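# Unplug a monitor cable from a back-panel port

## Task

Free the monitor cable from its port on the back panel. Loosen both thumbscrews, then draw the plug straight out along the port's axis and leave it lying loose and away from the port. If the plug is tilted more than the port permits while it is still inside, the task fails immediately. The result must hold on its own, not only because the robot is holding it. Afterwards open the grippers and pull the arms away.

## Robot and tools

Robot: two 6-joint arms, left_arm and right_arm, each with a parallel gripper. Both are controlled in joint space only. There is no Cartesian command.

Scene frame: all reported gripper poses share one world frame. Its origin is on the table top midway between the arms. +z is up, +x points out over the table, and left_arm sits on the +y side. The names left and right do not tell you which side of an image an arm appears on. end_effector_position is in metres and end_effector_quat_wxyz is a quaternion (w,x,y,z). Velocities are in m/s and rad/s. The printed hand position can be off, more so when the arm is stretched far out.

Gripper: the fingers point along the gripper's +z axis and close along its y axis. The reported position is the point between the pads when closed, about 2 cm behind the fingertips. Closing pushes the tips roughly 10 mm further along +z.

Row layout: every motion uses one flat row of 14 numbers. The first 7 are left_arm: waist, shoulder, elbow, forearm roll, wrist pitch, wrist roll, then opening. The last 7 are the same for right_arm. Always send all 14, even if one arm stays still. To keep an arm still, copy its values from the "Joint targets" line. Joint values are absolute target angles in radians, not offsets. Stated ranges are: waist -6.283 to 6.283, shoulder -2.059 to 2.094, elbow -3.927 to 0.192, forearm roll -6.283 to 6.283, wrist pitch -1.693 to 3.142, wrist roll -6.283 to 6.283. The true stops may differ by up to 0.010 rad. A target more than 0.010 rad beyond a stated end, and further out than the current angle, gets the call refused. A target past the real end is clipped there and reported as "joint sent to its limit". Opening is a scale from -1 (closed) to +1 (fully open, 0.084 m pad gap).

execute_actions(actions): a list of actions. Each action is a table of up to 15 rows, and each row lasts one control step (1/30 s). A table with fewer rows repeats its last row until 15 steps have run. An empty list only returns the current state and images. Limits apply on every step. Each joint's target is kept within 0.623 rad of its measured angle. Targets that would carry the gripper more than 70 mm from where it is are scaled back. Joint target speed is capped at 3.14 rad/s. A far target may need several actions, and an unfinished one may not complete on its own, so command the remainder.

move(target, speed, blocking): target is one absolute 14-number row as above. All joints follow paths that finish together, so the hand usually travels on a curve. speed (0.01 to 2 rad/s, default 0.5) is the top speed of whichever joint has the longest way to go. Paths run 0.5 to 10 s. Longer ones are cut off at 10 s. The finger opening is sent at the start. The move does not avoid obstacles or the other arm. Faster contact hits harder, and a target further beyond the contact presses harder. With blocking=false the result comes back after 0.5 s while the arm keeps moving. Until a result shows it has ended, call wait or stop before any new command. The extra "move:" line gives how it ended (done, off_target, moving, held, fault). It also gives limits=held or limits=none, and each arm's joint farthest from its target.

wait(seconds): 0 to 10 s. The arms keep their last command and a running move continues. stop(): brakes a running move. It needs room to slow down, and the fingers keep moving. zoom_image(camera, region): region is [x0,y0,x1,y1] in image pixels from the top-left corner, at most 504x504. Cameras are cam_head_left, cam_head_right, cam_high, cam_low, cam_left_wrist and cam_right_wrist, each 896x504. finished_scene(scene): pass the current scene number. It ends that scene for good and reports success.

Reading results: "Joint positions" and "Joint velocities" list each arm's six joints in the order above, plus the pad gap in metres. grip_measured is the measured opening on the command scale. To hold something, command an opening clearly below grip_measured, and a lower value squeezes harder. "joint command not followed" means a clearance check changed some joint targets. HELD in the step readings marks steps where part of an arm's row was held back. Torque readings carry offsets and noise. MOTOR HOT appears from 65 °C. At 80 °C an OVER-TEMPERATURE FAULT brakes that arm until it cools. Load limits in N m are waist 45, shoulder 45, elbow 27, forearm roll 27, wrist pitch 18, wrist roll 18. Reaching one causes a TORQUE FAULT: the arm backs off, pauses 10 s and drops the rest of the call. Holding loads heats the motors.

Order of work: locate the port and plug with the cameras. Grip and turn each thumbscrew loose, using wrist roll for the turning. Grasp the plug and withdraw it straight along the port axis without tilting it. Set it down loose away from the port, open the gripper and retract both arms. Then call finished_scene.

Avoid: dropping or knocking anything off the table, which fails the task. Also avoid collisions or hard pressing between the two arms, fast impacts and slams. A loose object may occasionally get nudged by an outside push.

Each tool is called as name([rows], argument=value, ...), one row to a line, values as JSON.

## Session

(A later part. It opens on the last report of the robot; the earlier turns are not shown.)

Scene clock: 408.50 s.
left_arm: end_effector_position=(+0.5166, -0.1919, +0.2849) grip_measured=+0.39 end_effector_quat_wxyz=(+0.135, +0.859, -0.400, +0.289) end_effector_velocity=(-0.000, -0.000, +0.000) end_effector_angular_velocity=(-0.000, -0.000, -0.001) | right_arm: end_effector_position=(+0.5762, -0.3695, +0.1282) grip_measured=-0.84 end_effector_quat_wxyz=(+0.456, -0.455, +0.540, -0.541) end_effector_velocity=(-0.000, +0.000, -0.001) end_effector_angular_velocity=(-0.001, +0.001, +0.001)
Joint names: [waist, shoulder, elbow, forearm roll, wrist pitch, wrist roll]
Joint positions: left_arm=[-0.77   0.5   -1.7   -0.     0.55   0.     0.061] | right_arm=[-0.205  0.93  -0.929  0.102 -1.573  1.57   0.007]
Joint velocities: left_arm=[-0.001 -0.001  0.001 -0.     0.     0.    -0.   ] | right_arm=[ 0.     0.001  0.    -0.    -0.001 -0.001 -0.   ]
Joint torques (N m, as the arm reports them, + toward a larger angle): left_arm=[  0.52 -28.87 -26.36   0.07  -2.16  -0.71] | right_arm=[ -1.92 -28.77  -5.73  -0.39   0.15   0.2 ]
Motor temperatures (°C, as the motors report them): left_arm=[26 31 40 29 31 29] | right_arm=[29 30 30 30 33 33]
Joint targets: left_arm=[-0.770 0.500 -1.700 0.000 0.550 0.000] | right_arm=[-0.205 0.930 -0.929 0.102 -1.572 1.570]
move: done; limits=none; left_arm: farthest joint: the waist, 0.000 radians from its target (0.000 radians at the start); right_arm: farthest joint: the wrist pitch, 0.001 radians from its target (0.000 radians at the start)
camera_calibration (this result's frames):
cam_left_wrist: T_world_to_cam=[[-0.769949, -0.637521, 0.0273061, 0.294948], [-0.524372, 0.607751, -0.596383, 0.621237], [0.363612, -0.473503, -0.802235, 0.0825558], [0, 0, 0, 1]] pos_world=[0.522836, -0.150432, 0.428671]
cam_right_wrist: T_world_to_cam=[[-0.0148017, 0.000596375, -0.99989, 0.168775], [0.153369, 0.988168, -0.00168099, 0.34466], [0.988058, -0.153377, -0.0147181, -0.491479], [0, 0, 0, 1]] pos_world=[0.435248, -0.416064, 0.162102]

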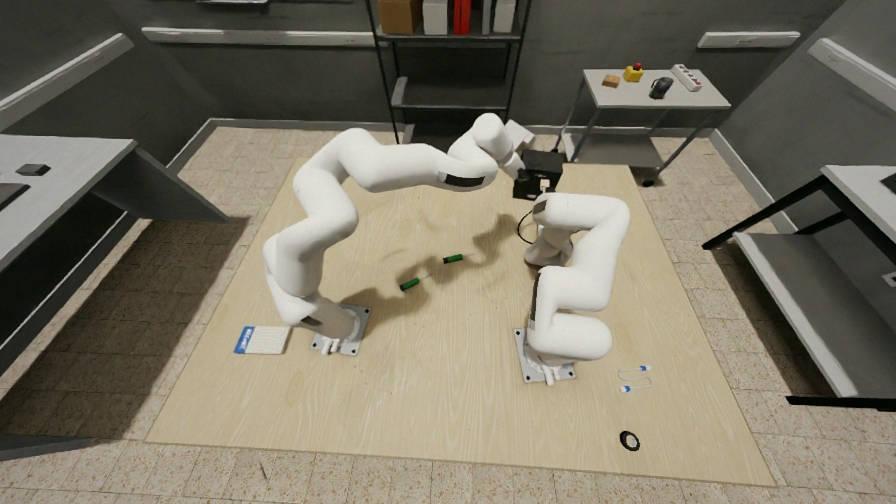

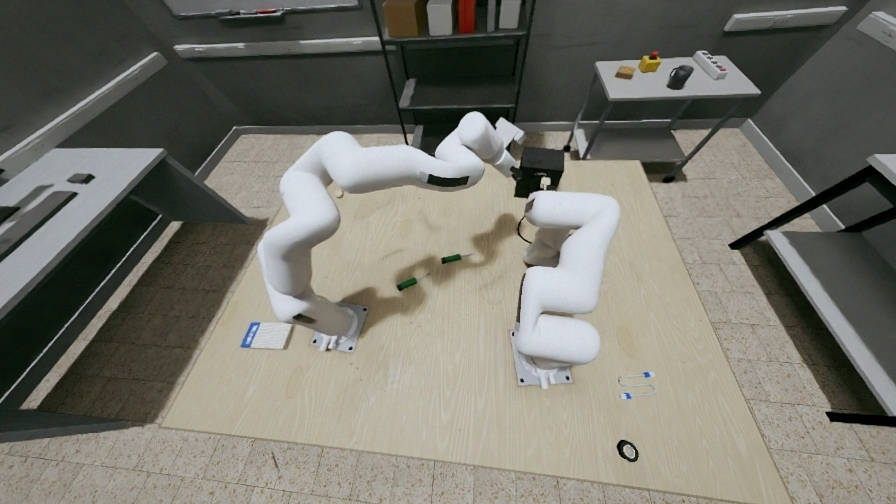

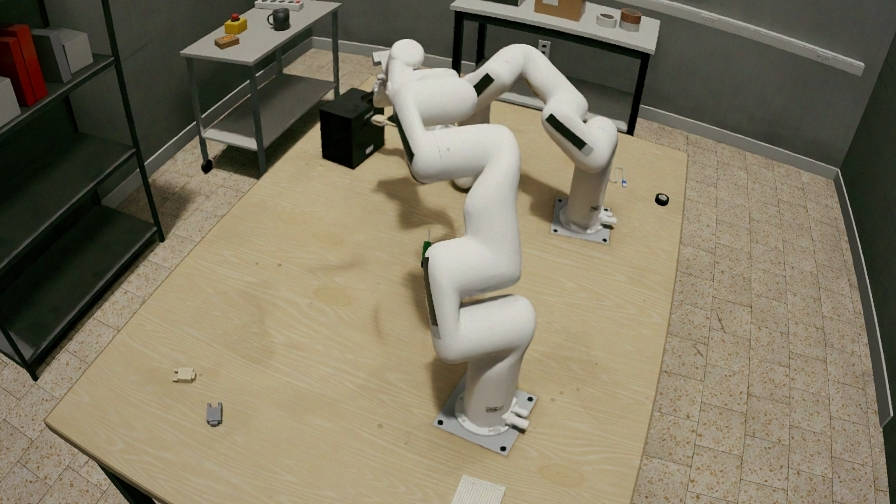

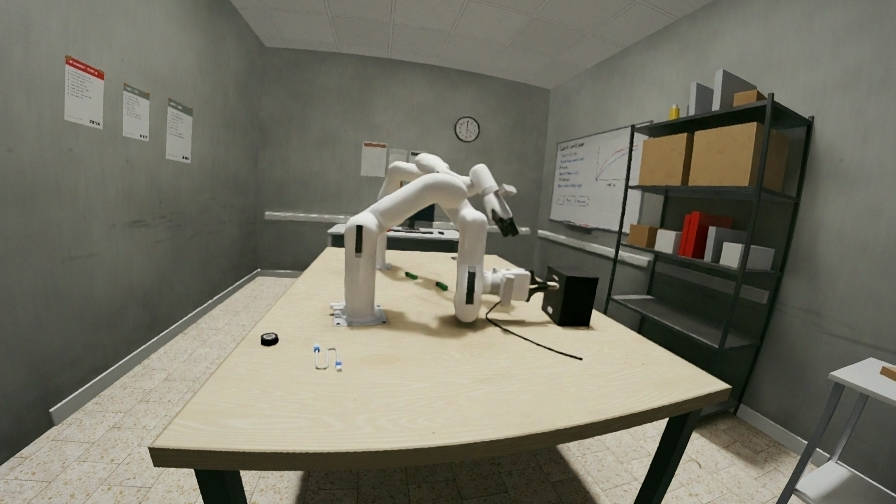

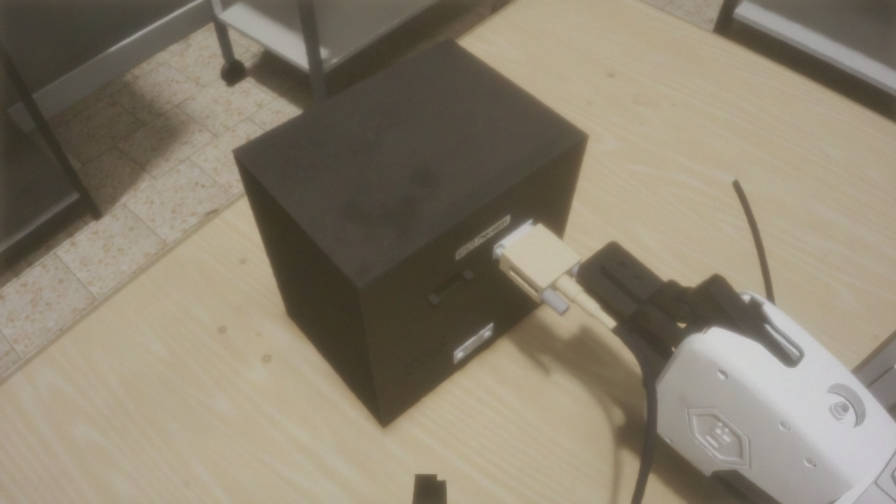

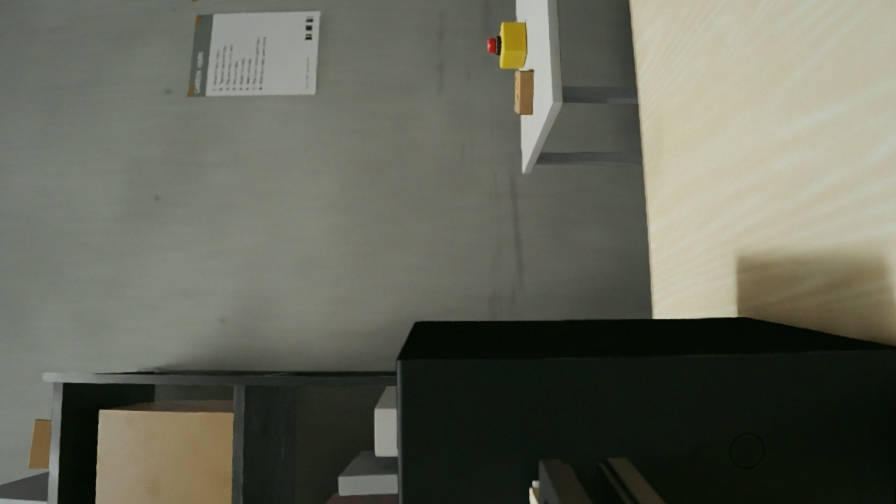

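execute_actions([
  [[-0.77,0.5,-1.7,0,0.55,0,0.4,-0.2046,0.9276,-0.9275,0.1024,-1.5711,1.57,-1]],
  [[-0.77,0.5,-1.7,0,0.55,0,0.4,-0.2033,0.9174,-0.921,0.1037,-1.5673,1.27,-1]],
  [[-0.77,0.5,-1.7,0,0.55,0,0.4,-0.1995,0.9081,-0.9152,0.1075,-1.5639,0.97,-1]],
  [[-0.77,0.5,-1.7,0,0.55,0,0.4,-0.1995,0.9081,-0.9152,0.1075,-1.5639,0.97,-0.65]],
  [[-0.77,0.5,-1.7,0,0.55,0,0.4,-0.2046,0.9276,-0.9275,0.1024,-1.5711,1.57,-0.65]],
  [[-0.77,0.5,-1.7,0,0.55,0,0.4,-0.1995,0.9471,-0.9398,0.1075,-1.5783,2.17,-0.65]],
  [[-0.77,0.5,-1.7,0,0.55,0,0.4,-0.1995,0.9471,-0.9398,0.1075,-1.5783,2.17,-1]],
  [[-0.77,0.5,-1.7,0,0.55,0,0.4,-0.2033,0.9378,-0.934,0.1037,-1.5749,1.87,-1]],
  [[-0.77,0.5,-1.7,0,0.55,0,0.4,-0.2046,0.9276,-0.9275,0.1024,-1.5711,1.57,-1]],
  [[-0.77,0.5,-1.7,0,0.55,0,0.4,-0.2033,0.9174,-0.921,0.1037,-1.5673,1.27,-1]],
  [[-0.77,0.5,-1.7,0,0.55,0,0.4,-0.1995,0.9081,-0.9152,0.1075,-1.5639,0.97,-1]],
])

zoom_image(camera="cam_left_wrist", region=[400,150,760,400])

Scene clock: 438.57 s.
left_arm: end_effector_position=(+0.5166, -0.1919, +0.2849) grip_measured=+0.39 end_effector_quat_wxyz=(+0.135, +0.859, -0.400, +0.289) end_effector_velocity=(-0.000, -0.000, -0.000) end_effector_angular_velocity=(-0.000, +0.000, +0.000) | right_arm: end_effector_position=(+0.5762, -0.3680, +0.1342) grip_measured=-0.84 end_effector_quat_wxyz=(-0.277, +0.594, -0.383, +0.651) end_effector_velocity=(+0.000, +0.001, +0.001) end_effector_angular_velocity=(-0.053, +0.009, +0.001)
Joint names: [waist, shoulder, elbow, forearm roll, wrist pitch, wrist roll]
Joint positions: left_arm=[-0.77   0.5   -1.7   -0.     0.55  -0.     0.061] | right_arm=[-0.2    0.908 -0.916  0.108 -1.564  0.975  0.007]
Joint velocities: left_arm=[-0.     0.001 -0.    -0.    -0.    -0.    -0.   ] | right_arm=[ 0.002 -0.003  0.001  0.001  0.002 -0.054  0.   ]
Joint torques (N m, as the arm reports them, + toward a larger angle): left_arm=[  0.91 -29.06 -26.63  -0.81  -2.36  -0.26] | right_arm=[  1.03 -33.32  -9.49  -1.3   -0.36   0.45]
Motor temperatures (°C, as the motors report them): left_arm=[26 31 40 29 31 29] | right_arm=[29 30 30 30 33 33]
Joint targets: left_arm=[-0.770 0.500 -1.700 0.000 0.550 0.000] | right_arm=[-0.200 0.908 -0.915 0.107 -1.564 0.970]
Step readings (joint positions; steps 1 to 15: 1st action; 16 to 30: 2nd action; 31 to 45: 3rd action; 46 to 60: 4th action; 61 to 75: 5th action; 76 to 90: 6th action; 91 to 105: 7th action; 106 to 120: 8th action; 121 to 135: 9th action; 136 to 150: 10th action; 151 to 165: 11th action):
0: left_arm=[-0.770 0.500 -1.700 -0.000 0.550 -0.000] | right_arm=[-0.205 0.930 -0.929 0.102 -1.572 1.570]
1: left_arm=[-0.770 0.500 -1.700 0.000 0.550 -0.000] | right_arm=[-0.205 0.930 -0.929 0.102 -1.572 1.570]
2: left_arm=[-0.770 0.500 -1.700 -0.000 0.550 0.000] | right_arm=[-0.205 0.929 -0.929 0.102 -1.572 1.570]
4: left_arm=[-0.770 0.500 -1.700 0.000 0.550 0.000] | right_arm=[-0.205 0.928 -0.928 0.102 -1.571 1.570]
8: left_arm=[-0.770 0.500 -1.700 0.000 0.550 -0.000] | right_arm=[-0.205 0.928 -0.928 0.102 -1.570 1.570]
15: left_arm=[-0.770 0.500 -1.700 -0.000 0.550 -0.000] | right_arm=[-0.205 0.928 -0.927 0.102 -1.570 1.570]
16: left_arm=[-0.770 0.500 -1.700 0.000 0.550 0.000] | right_arm=[-0.205 0.928 -0.927 0.102 -1.570 1.569]
17: left_arm=[-0.770 0.500 -1.700 0.000 0.550 -0.000] | right_arm=[-0.205 0.928 -0.927 0.102 -1.570 1.563]
19: left_arm=[-0.770 0.500 -1.700 -0.000 0.550 0.000] | right_arm=[-0.204 0.926 -0.926 0.103 -1.570 1.512]
23: left_arm=[-0.770 0.500 -1.700 -0.000 0.550 -0.000] | right_arm=[-0.204 0.920 -0.922 0.104 -1.566 1.339]
30: left_arm=[-0.770 0.500 -1.700 -0.000 0.550 0.000] | right_arm=[-0.203 0.918 -0.921 0.104 -1.566 1.275]
31: left_arm=[-0.770 0.500 -1.700 -0.000 0.550 0.000] | right_arm=[-0.203 0.918 -0.921 0.104 -1.566 1.273]
32: left_arm=[-0.770 0.500 -1.700 0.000 0.550 -0.000] | right_arm=[-0.203 0.918 -0.921 0.104 -1.566 1.265]
34: left_arm=[-0.770 0.500 -1.700 -0.000 0.550 0.000] | right_arm=[-0.203 0.916 -0.920 0.104 -1.566 1.213]
38: left_arm=[-0.770 0.500 -1.700 0.000 0.550 0.000] | right_arm=[-0.201 0.910 -0.917 0.107 -1.564 1.039]
45: left_arm=[-0.770 0.500 -1.700 -0.000 0.550 0.000] | right_arm=[-0.200 0.908 -0.915 0.108 -1.564 0.975]
46: left_arm=[-0.770 0.500 -1.700 0.000 0.550 -0.000] | right_arm=[-0.200 0.908 -0.915 0.108 -1.564 0.973]
47: left_arm=[-0.770 0.500 -1.700 -0.000 0.550 -0.000] | right_arm=[-0.200 0.909 -0.914 0.108 -1.564 0.972]
49: left_arm=[-0.770 0.500 -1.700 0.000 0.550 0.000] | right_arm=[-0.200 0.909 -0.914 0.108 -1.565 0.971]
53: left_arm=[-0.770 0.500 -1.700 -0.000 0.550 -0.000] | right_arm=[-0.199 0.909 -0.914 0.107 -1.564 0.970]
60: left_arm=[-0.770 0.500 -1.700 -0.000 0.550 -0.000] | right_arm=[-0.199 0.908 -0.915 0.107 -1.564 0.970]
61: left_arm=[-0.770 0.500 -1.700 -0.000 0.550 -0.000] | right_arm=[-0.199 0.908 -0.915 0.107 -1.564 0.971]
62: left_arm=[-0.770 0.500 -1.700 0.000 0.550 -0.000] | right_arm=[-0.199 0.908 -0.915 0.107 -1.564 0.977]
64: left_arm=[-0.770 0.500 -1.700 -0.000 0.550 -0.000] | right_arm=[-0.200 0.910 -0.916 0.107 -1.564 1.028]
68: left_arm=[-0.770 0.500 -1.700 0.000 0.550 -0.000] | right_arm=[-0.202 0.919 -0.922 0.105 -1.567 1.302]
75: left_arm=[-0.770 0.500 -1.700 0.000 0.550 0.000] | right_arm=[-0.204 0.927 -0.927 0.103 -1.571 1.550]
76: left_arm=[-0.770 0.500 -1.700 -0.000 0.550 0.000] | right_arm=[-0.204 0.927 -0.927 0.103 -1.571 1.557]
77: left_arm=[-0.770 0.500 -1.700 -0.000 0.550 -0.000] | right_arm=[-0.204 0.928 -0.927 0.103 -1.571 1.568]
79: left_arm=[-0.770 0.500 -1.700 0.000 0.550 0.000] | right_arm=[-0.204 0.929 -0.929 0.103 -1.572 1.623]
83: left_arm=[-0.770 0.500 -1.700 0.000 0.550 -0.000] | right_arm=[-0.202 0.938 -0.934 0.105 -1.575 1.900]
90: left_arm=[-0.770 0.500 -1.700 0.000 0.550 0.000] | right_arm=[-0.200 0.947 -0.939 0.107 -1.578 2.150]
91: left_arm=[-0.770 0.500 -1.700 0.000 0.550 -0.000] | right_arm=[-0.200 0.947 -0.939 0.107 -1.578 2.156]
92: left_arm=[-0.770 0.500 -1.700 0.000 0.550 -0.000] | right_arm=[-0.200 0.947 -0.939 0.108 -1.578 2.160]
94: left_arm=[-0.770 0.500 -1.700 -0.000 0.550 -0.000] | right_arm=[-0.200 0.947 -0.939 0.108 -1.578 2.165]
98: left_arm=[-0.770 0.500 -1.700 0.000 0.550 -0.000] | right_arm=[-0.200 0.947 -0.939 0.108 -1.578 2.169]
105: left_arm=[-0.770 0.500 -1.700 0.000 0.550 -0.000] | right_arm=[-0.200 0.947 -0.940 0.108 -1.578 2.170]
106: left_arm=[-0.770 0.500 -1.700 -0.000 0.550 0.000] | right_arm=[-0.200 0.947 -0.940 0.108 -1.578 2.169]
107: left_arm=[-0.770 0.500 -1.700 -0.000 0.550 -0.000] | right_arm=[-0.200 0.947 -0.939 0.108 -1.578 2.163]
109: left_arm=[-0.770 0.500 -1.700 -0.000 0.550 0.000] | right_arm=[-0.201 0.946 -0.939 0.107 -1.578 2.112]
113: left_arm=[-0.770 0.500 -1.700 -0.000 0.550 -0.000] | right_arm=[-0.203 0.940 -0.935 0.105 -1.576 1.939]
120: left_arm=[-0.770 0.500 -1.700 0.000 0.550 0.000] | right_arm=[-0.203 0.938 -0.934 0.104 -1.576 1.875]
121: left_arm=[-0.770 0.500 -1.700 -0.000 0.550 -0.000] | right_arm=[-0.203 0.938 -0.934 0.104 -1.576 1.873]
122: left_arm=[-0.770 0.500 -1.700 -0.000 0.550 0.000] | right_arm=[-0.203 0.938 -0.934 0.104 -1.576 1.865]
124: left_arm=[-0.770 0.500 -1.700 0.000 0.550 0.000] | right_arm=[-0.204 0.936 -0.933 0.104 -1.575 1.813]
128: left_arm=[-0.770 0.500 -1.700 -0.000 0.550 0.000] | right_arm=[-0.204 0.930 -0.929 0.103 -1.572 1.639]
135: left_arm=[-0.770 0.500 -1.700 0.000 0.550 0.000] | right_arm=[-0.205 0.928 -0.927 0.102 -1.572 1.575]
136: left_arm=[-0.770 0.500 -1.700 -0.000 0.550 -0.000] | right_arm=[-0.205 0.928 -0.927 0.102 -1.572 1.573]
137: left_arm=[-0.770 0.500 -1.700 0.000 0.550 0.000] | right_arm=[-0.205 0.927 -0.927 0.102 -1.572 1.565]
139: left_arm=[-0.770 0.500 -1.700 0.000 0.550 -0.000] | right_arm=[-0.204 0.926 -0.926 0.103 -1.571 1.513]
143: left_arm=[-0.770 0.500 -1.700 0.000 0.550 0.000] | right_arm=[-0.203 0.920 -0.922 0.103 -1.568 1.339]
150: left_arm=[-0.770 0.500 -1.700 0.000 0.550 -0.000] | right_arm=[-0.203 0.918 -0.921 0.104 -1.567 1.275]
151: left_arm=[-0.770 0.500 -1.700 -0.000 0.550 -0.000] | right_arm=[-0.203 0.917 -0.921 0.104 -1.567 1.273]
152: left_arm=[-0.770 0.500 -1.700 -0.000 0.550 -0.000] | right_arm=[-0.203 0.917 -0.921 0.104 -1.567 1.265]
154: left_arm=[-0.770 0.500 -1.700 0.000 0.550 -0.000] | right_arm=[-0.202 0.916 -0.920 0.104 -1.567 1.213]
158: left_arm=[-0.770 0.500 -1.700 0.000 0.550 0.000] | right_arm=[-0.200 0.910 -0.917 0.107 -1.565 1.039]
165: Joint positions above
camera_calibration (this result's frames):
cam_left_wrist: T_world_to_cam=[[-0.769948, -0.637522, 0.0273063, 0.294948], [-0.524372, 0.607751, -0.596383, 0.621237], [0.363612, -0.473503, -0.802235, 0.0825558], [0, 0, 0, 1]] pos_world=[0.522836, -0.150432, 0.428671]
cam_right_wrist: T_world_to_cam=[[-0.110756, -0.550565, -0.827412, 0.00405757], [0.125025, 0.818202, -0.561172, 0.372117], [0.985952, -0.1656, -0.0217862, -0.493519], [0, 0, 0, 1]] pos_world=[0.440512, -0.383959, 0.201427]

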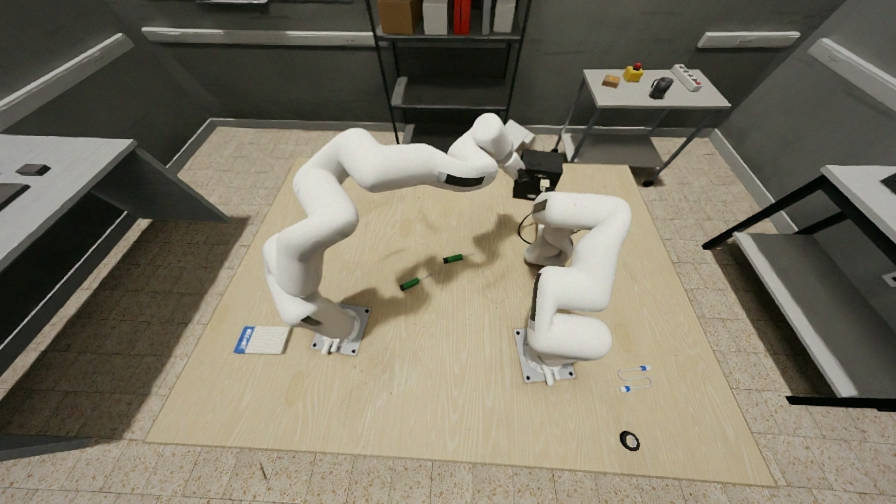

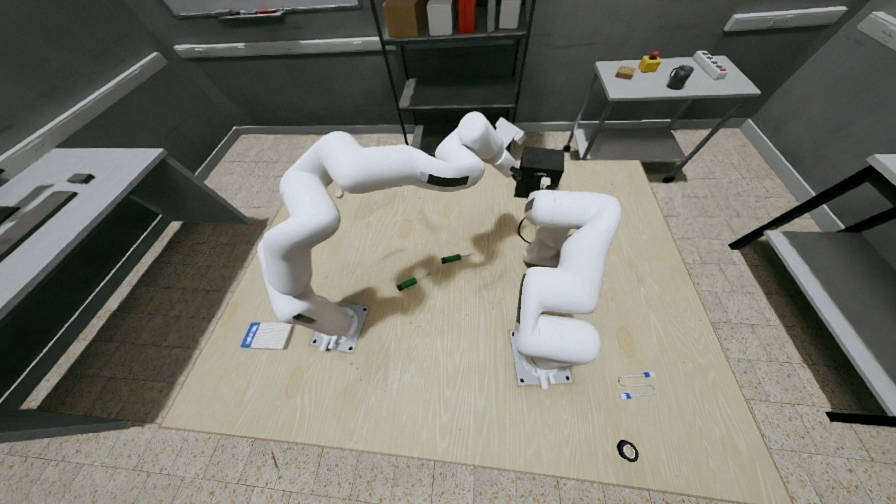

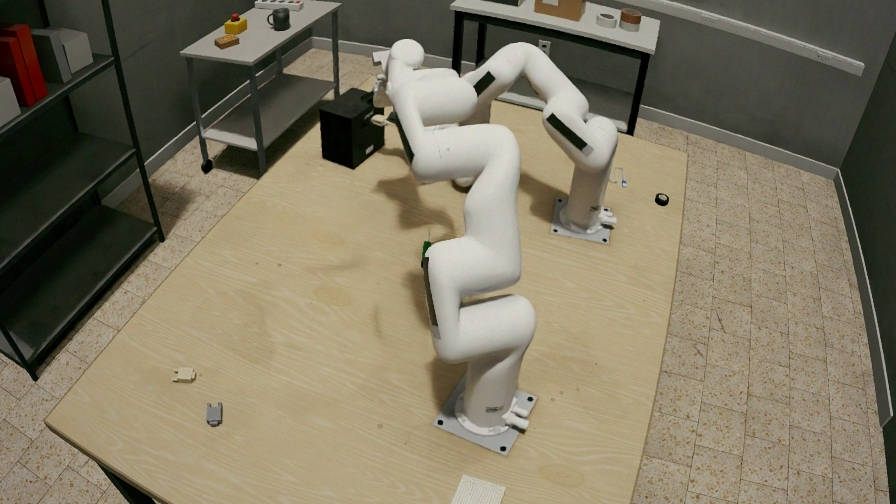

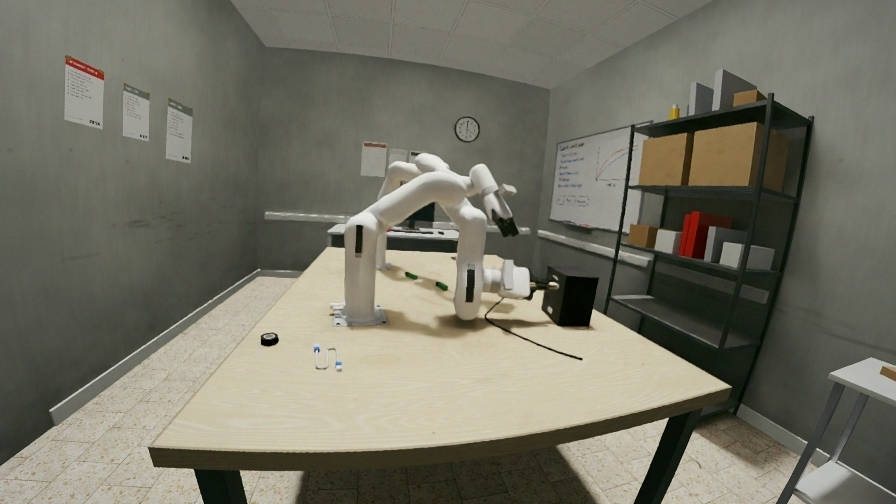

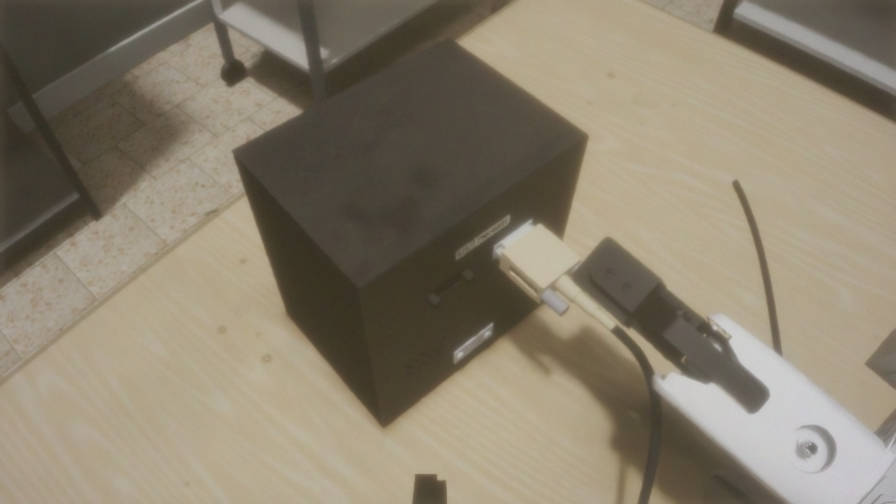

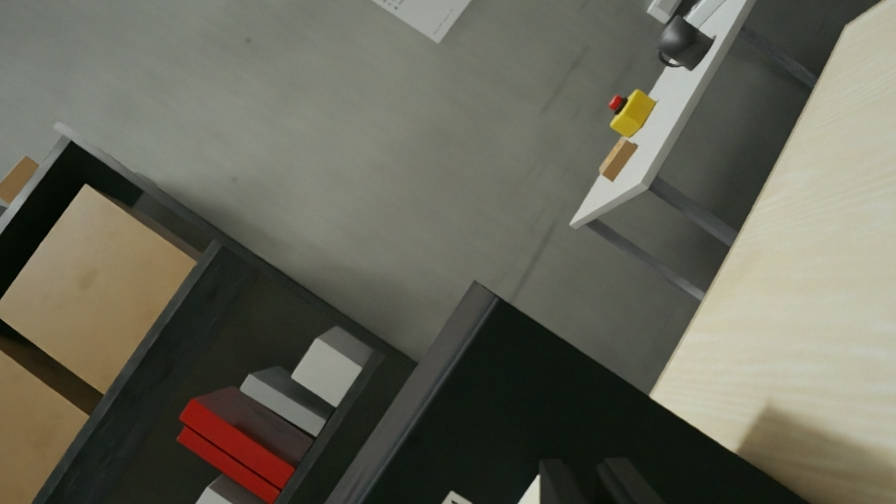

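Region (400, 150, 760, 400) of cam_left_wrist's 896x504 image, scaled by 1.400, with more detail than that image has; it fills the top 350 rows of this view, and the rest is white.

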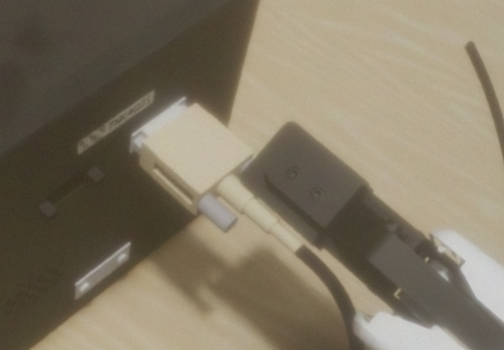

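execute_actions([
  [[-0.77,0.5,-1.7,0,0.55,0,0.4,-0.1995,0.9081,-0.9152,0.1075,-1.5639,0.97,-0.65]],
  [[-0.77,0.5,-1.7,0,0.55,0,0.4,-0.2046,0.9276,-0.9275,0.1024,-1.5711,1.57,-0.65]],
  [[-0.77,0.5,-1.7,0,0.55,0,0.4,-0.1995,0.9471,-0.9398,0.1075,-1.5783,2.17,-0.65]],
  [[-0.77,0.5,-1.7,0,0.55,0,0.4,-0.1995,0.9471,-0.9398,0.1075,-1.5783,2.17,-1]],
  [[-0.77,0.5,-1.7,0,0.55,0,0.4,-0.2046,0.9276,-0.9275,0.1024,-1.5711,1.57,-1]],
  [[-0.77,0.5,-1.7,0,0.55,0,0.4,-0.1995,0.9081,-0.9152,0.1075,-1.5639,0.97,-1]],
  [[-0.77,0.5,-1.7,0,0.55,0,0.4,-0.1995,0.9081,-0.9152,0.1075,-1.5639,0.97,-0.65]],
  [[-0.77,0.5,-1.7,0,0.55,0,0.4,-0.2046,0.9276,-0.9275,0.1024,-1.5711,1.57,-0.65]],
  [[-0.77,0.5,-1.7,0,0.55,0,0.4,-0.1995,0.9471,-0.9398,0.1075,-1.5783,2.17,-0.65]],
  [[-0.77,0.5,-1.7,0,0.55,0,0.4,-0.1995,0.9471,-0.9398,0.1075,-1.5783,2.17,-1]],
  [[-0.77,0.5,-1.7,0,0.55,0,0.4,-0.2046,0.9276,-0.9275,0.1024,-1.5711,1.57,-1]],
  [[-0.77,0.5,-1.7,0,0.55,0,0.4,-0.1995,0.9081,-0.9152,0.1075,-1.5639,0.97,-1]],
  [[-0.77,0.5,-1.7,0,0.55,0,0.4,-0.1995,0.9081,-0.9152,0.1075,-1.5639,0.97,-0.65]],
  [[-0.77,0.5,-1.7,0,0.55,0,0.4,-0.2046,0.9276,-0.9275,0.1024,-1.5711,1.57,-0.65]],
  [[-0.77,0.5,-1.7,0,0.55,0,0.4,-0.1995,0.9471,-0.9398,0.1075,-1.5783,2.17,-0.65]],
  [[-0.77,0.5,-1.7,0,0.55,0,0.4,-0.1995,0.9471,-0.9398,0.1075,-1.5783,2.17,-1]],
  [[-0.77,0.5,-1.7,0,0.55,0,0.4,-0.2046,0.9276,-0.9275,0.1024,-1.5711,1.57,-1]],
  [[-0.77,0.5,-1.7,0,0.55,0,0.4,-0.1995,0.9081,-0.9152,0.1075,-1.5639,0.97,-1]],
  [[-0.77,0.5,-1.7,0,0.55,0,0.4,-0.1995,0.9081,-0.9152,0.1075,-1.5639,0.97,-0.65]],
  [[-0.77,0.5,-1.7,0,0.55,0,0.4,-0.2046,0.9276,-0.9275,0.1024,-1.5711,1.57,-0.65]],
  [[-0.77,0.5,-1.7,0,0.55,0,0.4,-0.1995,0.9471,-0.9398,0.1075,-1.5783,2.17,-0.65]],
  [[-0.77,0.5,-1.7,0,0.55,0,0.4,-0.1995,0.9471,-0.9398,0.1075,-1.5783,2.17,-1]],
  [[-0.77,0.5,-1.7,0,0.55,0,0.4,-0.2046,0.9276,-0.9275,0.1024,-1.5711,1.57,-1]],
  [[-0.77,0.5,-1.7,0,0.55,0,0.4,-0.1995,0.9081,-0.9152,0.1075,-1.5639,0.97,-1]],
  [[-0.77,0.5,-1.7,0,0.55,0,0.4,-0.1995,0.9081,-0.9152,0.1075,-1.5639,0.97,-0.65]],
  [[-0.77,0.5,-1.7,0,0.55,0,0.4,-0.2046,0.9276,-0.9275,0.1024,-1.5711,1.57,-0.65]],
  [[-0.77,0.5,-1.7,0,0.55,0,0.4,-0.1995,0.9471,-0.9398,0.1075,-1.5783,2.17,-0.65]],
  [[-0.77,0.5,-1.7,0,0.55,0,0.4,-0.1995,0.9471,-0.9398,0.1075,-1.5783,2.17,-1]],
  [[-0.77,0.5,-1.7,0,0.55,0,0.4,-0.2046,0.9276,-0.9275,0.1024,-1.5711,1.57,-1]],
  [[-0.77,0.5,-1.7,0,0.55,0,0.4,-0.1995,0.9081,-0.9152,0.1075,-1.5639,0.97,-1]],
  [[-0.77,0.5,-1.7,0,0.55,0,0.4,-0.1995,0.9081,-0.9152,0.1075,-1.5639,0.97,-0.65]],
  [[-0.77,0.5,-1.7,0,0.55,0,0.4,-0.2046,0.9276,-0.9275,0.1024,-1.5711,1.57,-0.65]],
  [[-0.77,0.5,-1.7,0,0.55,0,0.4,-0.1995,0.9471,-0.9398,0.1075,-1.5783,2.17,-0.65]],
  [[-0.77,0.5,-1.7,0,0.55,0,0.4,-0.1995,0.9471,-0.9398,0.1075,-1.5783,2.17,-1]],
  [[-0.77,0.5,-1.7,0,0.55,0,0.4,-0.2046,0.9276,-0.9275,0.1024,-1.5711,1.57,-1]],
  [[-0.77,0.5,-1.7,0,0.55,0,0.4,-0.1995,0.9081,-0.9152,0.1075,-1.5639,0.97,-1]],
  [[-0.77,0.5,-1.7,0,0.55,0,0.4,-0.1995,0.9081,-0.9152,0.1075,-1.5639,0.97,-0.65]],
  [[-0.77,0.5,-1.7,0,0.55,0,0.4,-0.2046,0.9276,-0.9275,0.1024,-1.5711,1.57,-0.65]],
  [[-0.77,0.5,-1.7,0,0.55,0,0.4,-0.1995,0.9471,-0.9398,0.1075,-1.5783,2.17,-0.65]],
])

zoom_image(camera="cam_left_wrist", region=[400,150,760,400])

Scene clock: 499.17 s.
left_arm: end_effector_position=(+0.5166, -0.1919, +0.2849) grip_measured=+0.39 end_effector_quat_wxyz=(+0.135, +0.859, -0.400, +0.289) end_effector_velocity=(-0.001, -0.001, +0.000) end_effector_angular_velocity=(-0.000, +0.000, -0.001) | right_arm: end_effector_position=(+0.5761, -0.3678, +0.1226) grip_measured=-0.67 end_effector_quat_wxyz=(+0.591, -0.283, +0.648, -0.388) end_effector_velocity=(+0.001, +0.000, +0.001) end_effector_angular_velocity=(+0.223, -0.046, +0.000)
Joint names: [waist, shoulder, elbow, forearm roll, wrist pitch, wrist roll]
Joint positions: left_arm=[-0.77   0.5   -1.7   -0.     0.55   0.     0.061] | right_arm=[-0.2    0.947 -0.939  0.107 -1.578  2.15   0.015]
Joint velocities: left_arm=[-0.001 -0.     0.    -0.    -0.    -0.     0.   ] | right_arm=[ 0.001  0.004 -0.006  0.001 -0.005  0.227 -0.   ]
Joint torques (N m, as the arm reports them, + toward a larger angle): left_arm=[  0.36 -28.87 -25.88   0.39  -2.38  -0.65] | right_arm=[ -1.4  -34.5   -7.53  -0.52  -1.41   0.14]
Motor temperatures (°C, as the motors report them): left_arm=[26 31 40 29 31 29] | right_arm=[29 30 30 30 33 33]
Joint targets: left_arm=[-0.770 0.500 -1.700 0.000 0.550 0.000] | right_arm=[-0.200 0.947 -0.940 0.107 -1.578 2.170]
Step readings (joint positions; steps 1 to 15: 1st action; 16 to 30: 2nd action; 31 to 45: 3rd action; 46 to 60: 4th action; 61 to 75: 5th action; 76 to 90: 6th action; 91 to 105: 7th action; 106 to 120: 8th action; 121 to 135: 9th action; 136 to 150: 10th action; 151 to 165: 11th action; 166 to 180: 12th action; 181 to 195: 13th action):
0: left_arm=[-0.770 0.500 -1.700 -0.000 0.550 0.000] | right_arm=[-0.200 0.908 -0.915 0.108 -1.564 0.970]
1: left_arm=[-0.770 0.500 -1.700 -0.000 0.550 0.000] | right_arm=[-0.200 0.908 -0.915 0.108 -1.564 0.970]
2: left_arm=[-0.770 0.500 -1.700 -0.000 0.550 0.000] | right_arm=[-0.199 0.908 -0.916 0.107 -1.562 0.970]
4: left_arm=[-0.770 0.500 -1.700 -0.000 0.550 -0.000] | right_arm=[-0.198 0.908 -0.916 0.107 -1.562 0.970]
8: left_arm=[-0.770 0.500 -1.700 -0.000 0.550 -0.000] | right_arm=[-0.198 0.908 -0.916 0.107 -1.563 0.970]
15: left_arm=[-0.770 0.500 -1.700 0.000 0.550 -0.000] | right_arm=[-0.199 0.908 -0.915 0.107 -1.564 0.970]
16: left_arm=[-0.770 0.500 -1.700 -0.000 0.550 0.000] | right_arm=[-0.199 0.908 -0.915 0.107 -1.564 0.971]
17: left_arm=[-0.770 0.500 -1.700 0.000 0.550 -0.000] | right_arm=[-0.199 0.908 -0.915 0.107 -1.564 0.977]
19: left_arm=[-0.770 0.500 -1.700 -0.000 0.550 -0.000] | right_arm=[-0.200 0.910 -0.916 0.107 -1.564 1.028]
23: left_arm=[-0.770 0.500 -1.700 0.000 0.550 -0.000] | right_arm=[-0.202 0.919 -0.922 0.105 -1.567 1.302]
30: left_arm=[-0.770 0.500 -1.700 0.000 0.550 0.000] | right_arm=[-0.204 0.927 -0.927 0.103 -1.571 1.550]
31: left_arm=[-0.770 0.500 -1.700 -0.000 0.550 0.000] | right_arm=[-0.204 0.927 -0.927 0.103 -1.571 1.557]
32: left_arm=[-0.770 0.500 -1.700 -0.000 0.550 -0.000] | right_arm=[-0.204 0.928 -0.927 0.103 -1.571 1.568]
34: left_arm=[-0.770 0.500 -1.700 0.000 0.550 0.000] | right_arm=[-0.204 0.929 -0.929 0.103 -1.572 1.623]
38: left_arm=[-0.770 0.500 -1.700 -0.000 0.550 -0.000] | right_arm=[-0.202 0.938 -0.934 0.105 -1.575 1.900]
45: left_arm=[-0.770 0.500 -1.700 0.000 0.550 0.000] | right_arm=[-0.200 0.947 -0.939 0.107 -1.578 2.150]
46: left_arm=[-0.770 0.500 -1.700 0.000 0.550 -0.000] | right_arm=[-0.200 0.947 -0.939 0.107 -1.578 2.156]
47: left_arm=[-0.770 0.500 -1.700 -0.000 0.550 -0.000] | right_arm=[-0.200 0.947 -0.939 0.108 -1.578 2.160]
49: left_arm=[-0.770 0.500 -1.700 -0.000 0.550 0.000] | right_arm=[-0.200 0.947 -0.939 0.108 -1.578 2.165]
53: left_arm=[-0.770 0.500 -1.700 -0.000 0.550 0.000] | right_arm=[-0.200 0.947 -0.940 0.108 -1.578 2.169]
60: left_arm=[-0.770 0.500 -1.700 0.000 0.550 -0.000] | right_arm=[-0.200 0.947 -0.940 0.108 -1.578 2.170]
61: left_arm=[-0.770 0.500 -1.700 -0.000 0.550 0.000] | right_arm=[-0.200 0.947 -0.940 0.108 -1.578 2.169]
62: left_arm=[-0.770 0.500 -1.700 -0.000 0.550 0.000] | right_arm=[-0.200 0.947 -0.939 0.108 -1.578 2.163]
64: left_arm=[-0.770 0.500 -1.700 0.000 0.550 0.000] | right_arm=[-0.200 0.945 -0.939 0.107 -1.578 2.112]
68: left_arm=[-0.770 0.500 -1.700 -0.000 0.550 -0.000] | right_arm=[-0.203 0.936 -0.933 0.105 -1.575 1.838]
75: left_arm=[-0.770 0.500 -1.700 0.000 0.550 0.000] | right_arm=[-0.204 0.928 -0.928 0.103 -1.572 1.590]
76: left_arm=[-0.770 0.500 -1.700 -0.000 0.550 0.000] | right_arm=[-0.204 0.928 -0.927 0.102 -1.572 1.583]
77: left_arm=[-0.770 0.500 -1.700 -0.000 0.550 0.000] | right_arm=[-0.204 0.928 -0.927 0.102 -1.572 1.572]
79: left_arm=[-0.770 0.500 -1.700 0.000 0.550 0.000] | right_arm=[-0.204 0.926 -0.926 0.103 -1.571 1.517]
83: left_arm=[-0.770 0.500 -1.700 -0.000 0.550 0.000] | right_arm=[-0.202 0.917 -0.921 0.105 -1.568 1.240]
90: left_arm=[-0.770 0.500 -1.700 -0.000 0.550 0.000] | right_arm=[-0.200 0.908 -0.916 0.107 -1.565 0.990]
91: left_arm=[-0.770 0.500 -1.700 -0.000 0.550 0.000] | right_arm=[-0.200 0.908 -0.916 0.107 -1.564 0.984]
92: left_arm=[-0.770 0.500 -1.700 -0.000 0.550 -0.000] | right_arm=[-0.199 0.908 -0.917 0.107 -1.564 0.980]
94: left_arm=[-0.770 0.500 -1.700 0.000 0.550 0.000] | right_arm=[-0.198 0.908 -0.917 0.106 -1.563 0.975]
98: left_arm=[-0.770 0.500 -1.700 0.000 0.550 -0.000] | right_arm=[-0.199 0.908 -0.916 0.107 -1.563 0.971]
105: left_arm=[-0.770 0.500 -1.700 0.000 0.550 -0.000] | right_arm=[-0.199 0.908 -0.915 0.107 -1.564 0.970]
106: left_arm=[-0.770 0.500 -1.700 0.000 0.550 0.000] | right_arm=[-0.199 0.908 -0.915 0.107 -1.564 0.971]
107: left_arm=[-0.770 0.500 -1.700 0.000 0.550 -0.000] | right_arm=[-0.199 0.908 -0.915 0.107 -1.564 0.977]
109: left_arm=[-0.770 0.500 -1.700 0.000 0.550 -0.000] | right_arm=[-0.200 0.910 -0.916 0.107 -1.565 1.028]
113: left_arm=[-0.770 0.500 -1.700 -0.000 0.550 -0.000] | right_arm=[-0.202 0.919 -0.922 0.105 -1.568 1.302]
120: left_arm=[-0.770 0.500 -1.700 -0.000 0.550 0.000] | right_arm=[-0.204 0.927 -0.927 0.103 -1.571 1.550]
121: left_arm=[-0.770 0.500 -1.700 0.000 0.550 0.000] | right_arm=[-0.205 0.927 -0.927 0.103 -1.571 1.557]
122: left_arm=[-0.770 0.500 -1.700 0.000 0.550 -0.000] | right_arm=[-0.204 0.927 -0.927 0.103 -1.571 1.568]
124: left_arm=[-0.770 0.500 -1.700 -0.000 0.550 0.000] | right_arm=[-0.204 0.929 -0.929 0.103 -1.572 1.623]
128: left_arm=[-0.770 0.500 -1.700 -0.000 0.550 0.000] | right_arm=[-0.202 0.938 -0.934 0.105 -1.575 1.900]
135: left_arm=[-0.770 0.500 -1.700 0.000 0.550 -0.000] | right_arm=[-0.200 0.947 -0.939 0.107 -1.578 2.150]
136: left_arm=[-0.770 0.500 -1.700 0.000 0.550 0.000] | right_arm=[-0.200 0.947 -0.939 0.107 -1.578 2.156]
137: left_arm=[-0.770 0.500 -1.700 0.000 0.550 -0.000] | right_arm=[-0.200 0.947 -0.939 0.108 -1.578 2.160]
139: left_arm=[-0.770 0.500 -1.700 -0.000 0.550 -0.000] | right_arm=[-0.200 0.947 -0.939 0.108 -1.578 2.165]
143: left_arm=[-0.770 0.500 -1.700 -0.000 0.550 0.000] | right_arm=[-0.200 0.947 -0.940 0.108 -1.578 2.169]
150: left_arm=[-0.770 0.500 -1.700 -0.000 0.550 -0.000] | right_arm=[-0.200 0.947 -0.940 0.108 -1.578 2.170]
151: left_arm=[-0.770 0.500 -1.700 -0.000 0.550 -0.000] | right_arm=[-0.200 0.947 -0.940 0.108 -1.578 2.169]
152: left_arm=[-0.770 0.500 -1.700 -0.000 0.550 0.000] | right_arm=[-0.200 0.947 -0.939 0.108 -1.578 2.163]
154: left_arm=[-0.770 0.500 -1.700 0.000 0.550 -0.000] | right_arm=[-0.200 0.945 -0.939 0.107 -1.578 2.112]
158: left_arm=[-0.770 0.500 -1.700 0.000 0.550 0.000] | right_arm=[-0.203 0.936 -0.933 0.105 -1.575 1.838]
165: left_arm=[-0.770 0.500 -1.700 -0.000 0.550 -0.000] | right_arm=[-0.204 0.928 -0.927 0.103 -1.572 1.590]
166: left_arm=[-0.770 0.500 -1.700 0.000 0.550 0.000] | right_arm=[-0.204 0.928 -0.927 0.103 -1.572 1.583]
167: left_arm=[-0.770 0.500 -1.700 0.000 0.550 -0.000] | right_arm=[-0.204 0.928 -0.927 0.103 -1.572 1.572]
169: left_arm=[-0.770 0.500 -1.700 -0.000 0.550 0.000] | right_arm=[-0.204 0.926 -0.926 0.103 -1.571 1.517]
173: left_arm=[-0.770 0.500 -1.700 0.000 0.550 -0.000] | right_arm=[-0.202 0.917 -0.921 0.105 -1.568 1.240]
180: left_arm=[-0.770 0.500 -1.700 -0.000 0.550 0.000] | right_arm=[-0.200 0.908 -0.916 0.107 -1.565 0.990]
181: left_arm=[-0.770 0.500 -1.700 -0.000 0.550 0.000] | right_arm=[-0.200 0.908 -0.916 0.107 -1.564 0.984]
182: left_arm=[-0.770 0.500 -1.700 0.000 0.550 -0.000] | right_arm=[-0.199 0.908 -0.917 0.107 -1.564 0.980]
184: left_arm=[-0.770 0.500 -1.700 0.000 0.550 0.000] | right_arm=[-0.198 0.908 -0.917 0.106 -1.563 0.975]
Lines left out of this list: 132.
camera_calibration (this result's frames):
cam_left_wrist: T_world_to_cam=[[-0.769948, -0.637522, 0.0273062, 0.294948], [-0.524372, 0.607751, -0.596383, 0.621237], [0.363612, -0.473503, -0.802235, 0.0825558], [0, 0, 0, 1]] pos_world=[0.522836, -0.150432, 0.428671]
cam_right_wrist: T_world_to_cam=[[0.0758556, 0.540461, -0.837943, 0.289604], [0.126195, 0.828403, 0.545732, 0.232762], [0.989101, -0.147141, -0.00536454, -0.490644], [0, 0, 0, 1]] pos_world=[0.433955, -0.421534, 0.113013]

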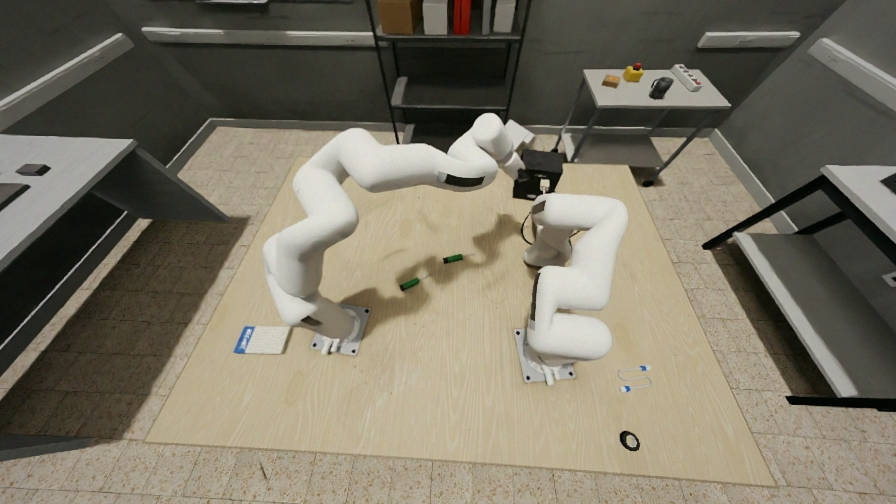

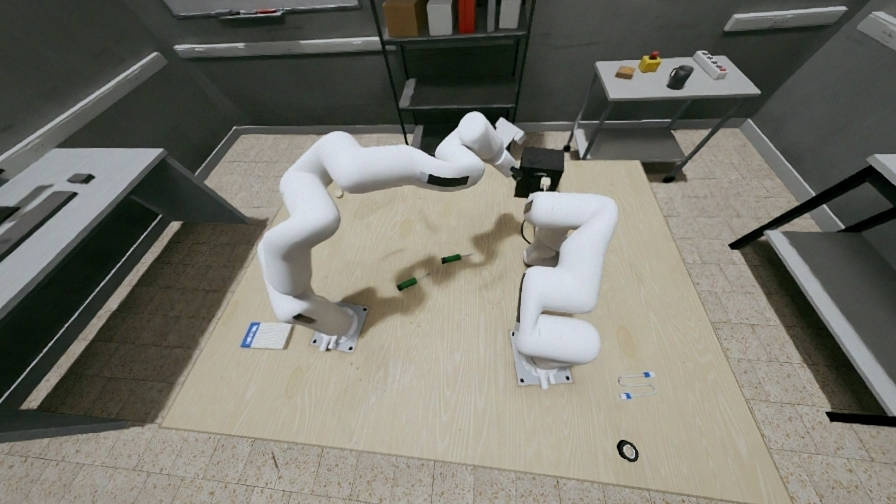

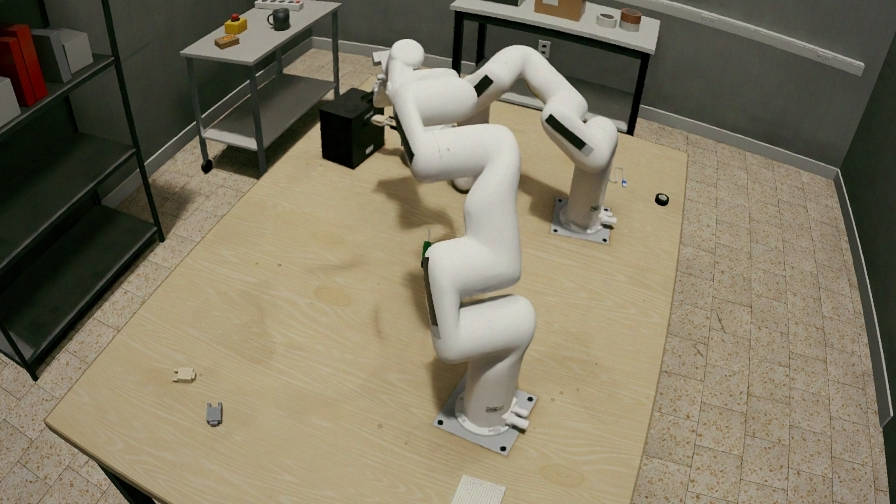

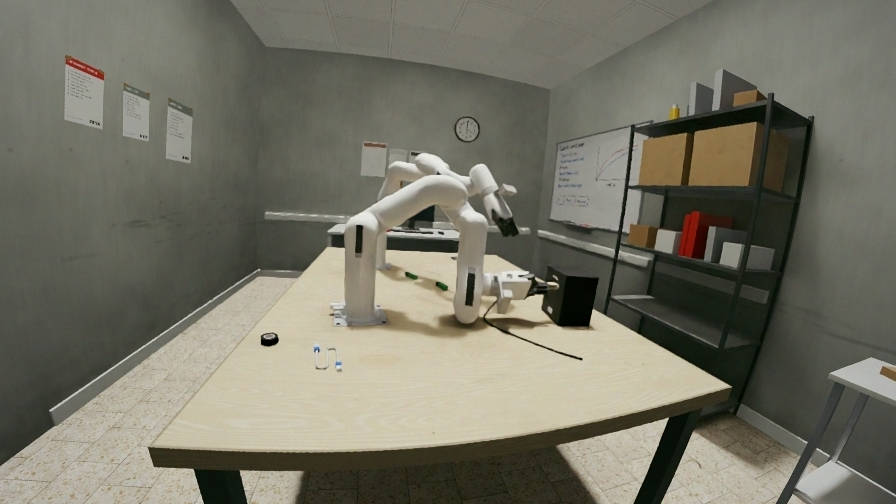

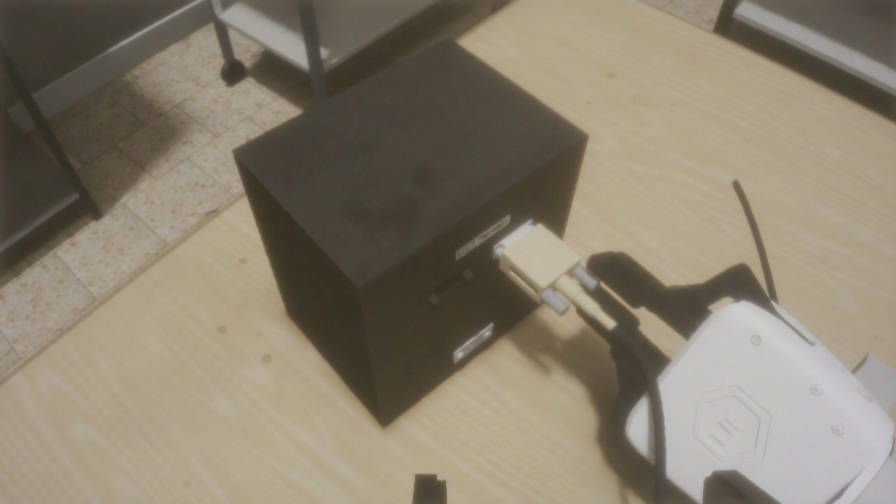

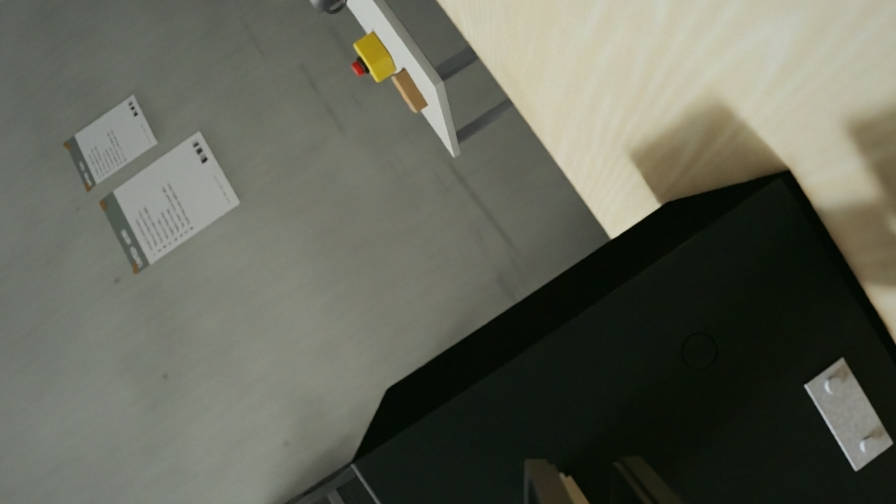

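Region (400, 150, 760, 400) of cam_left_wrist's 896x504 image, scaled by 1.400, with more detail than that image has; it fills the top 350 rows of this view, and the rest is white.

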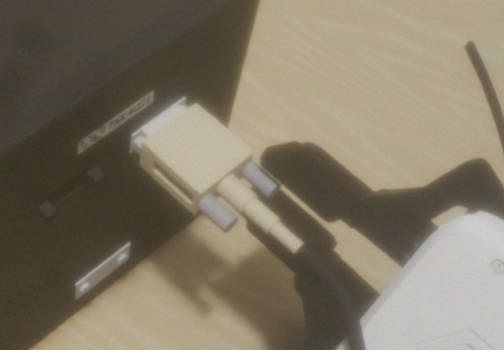

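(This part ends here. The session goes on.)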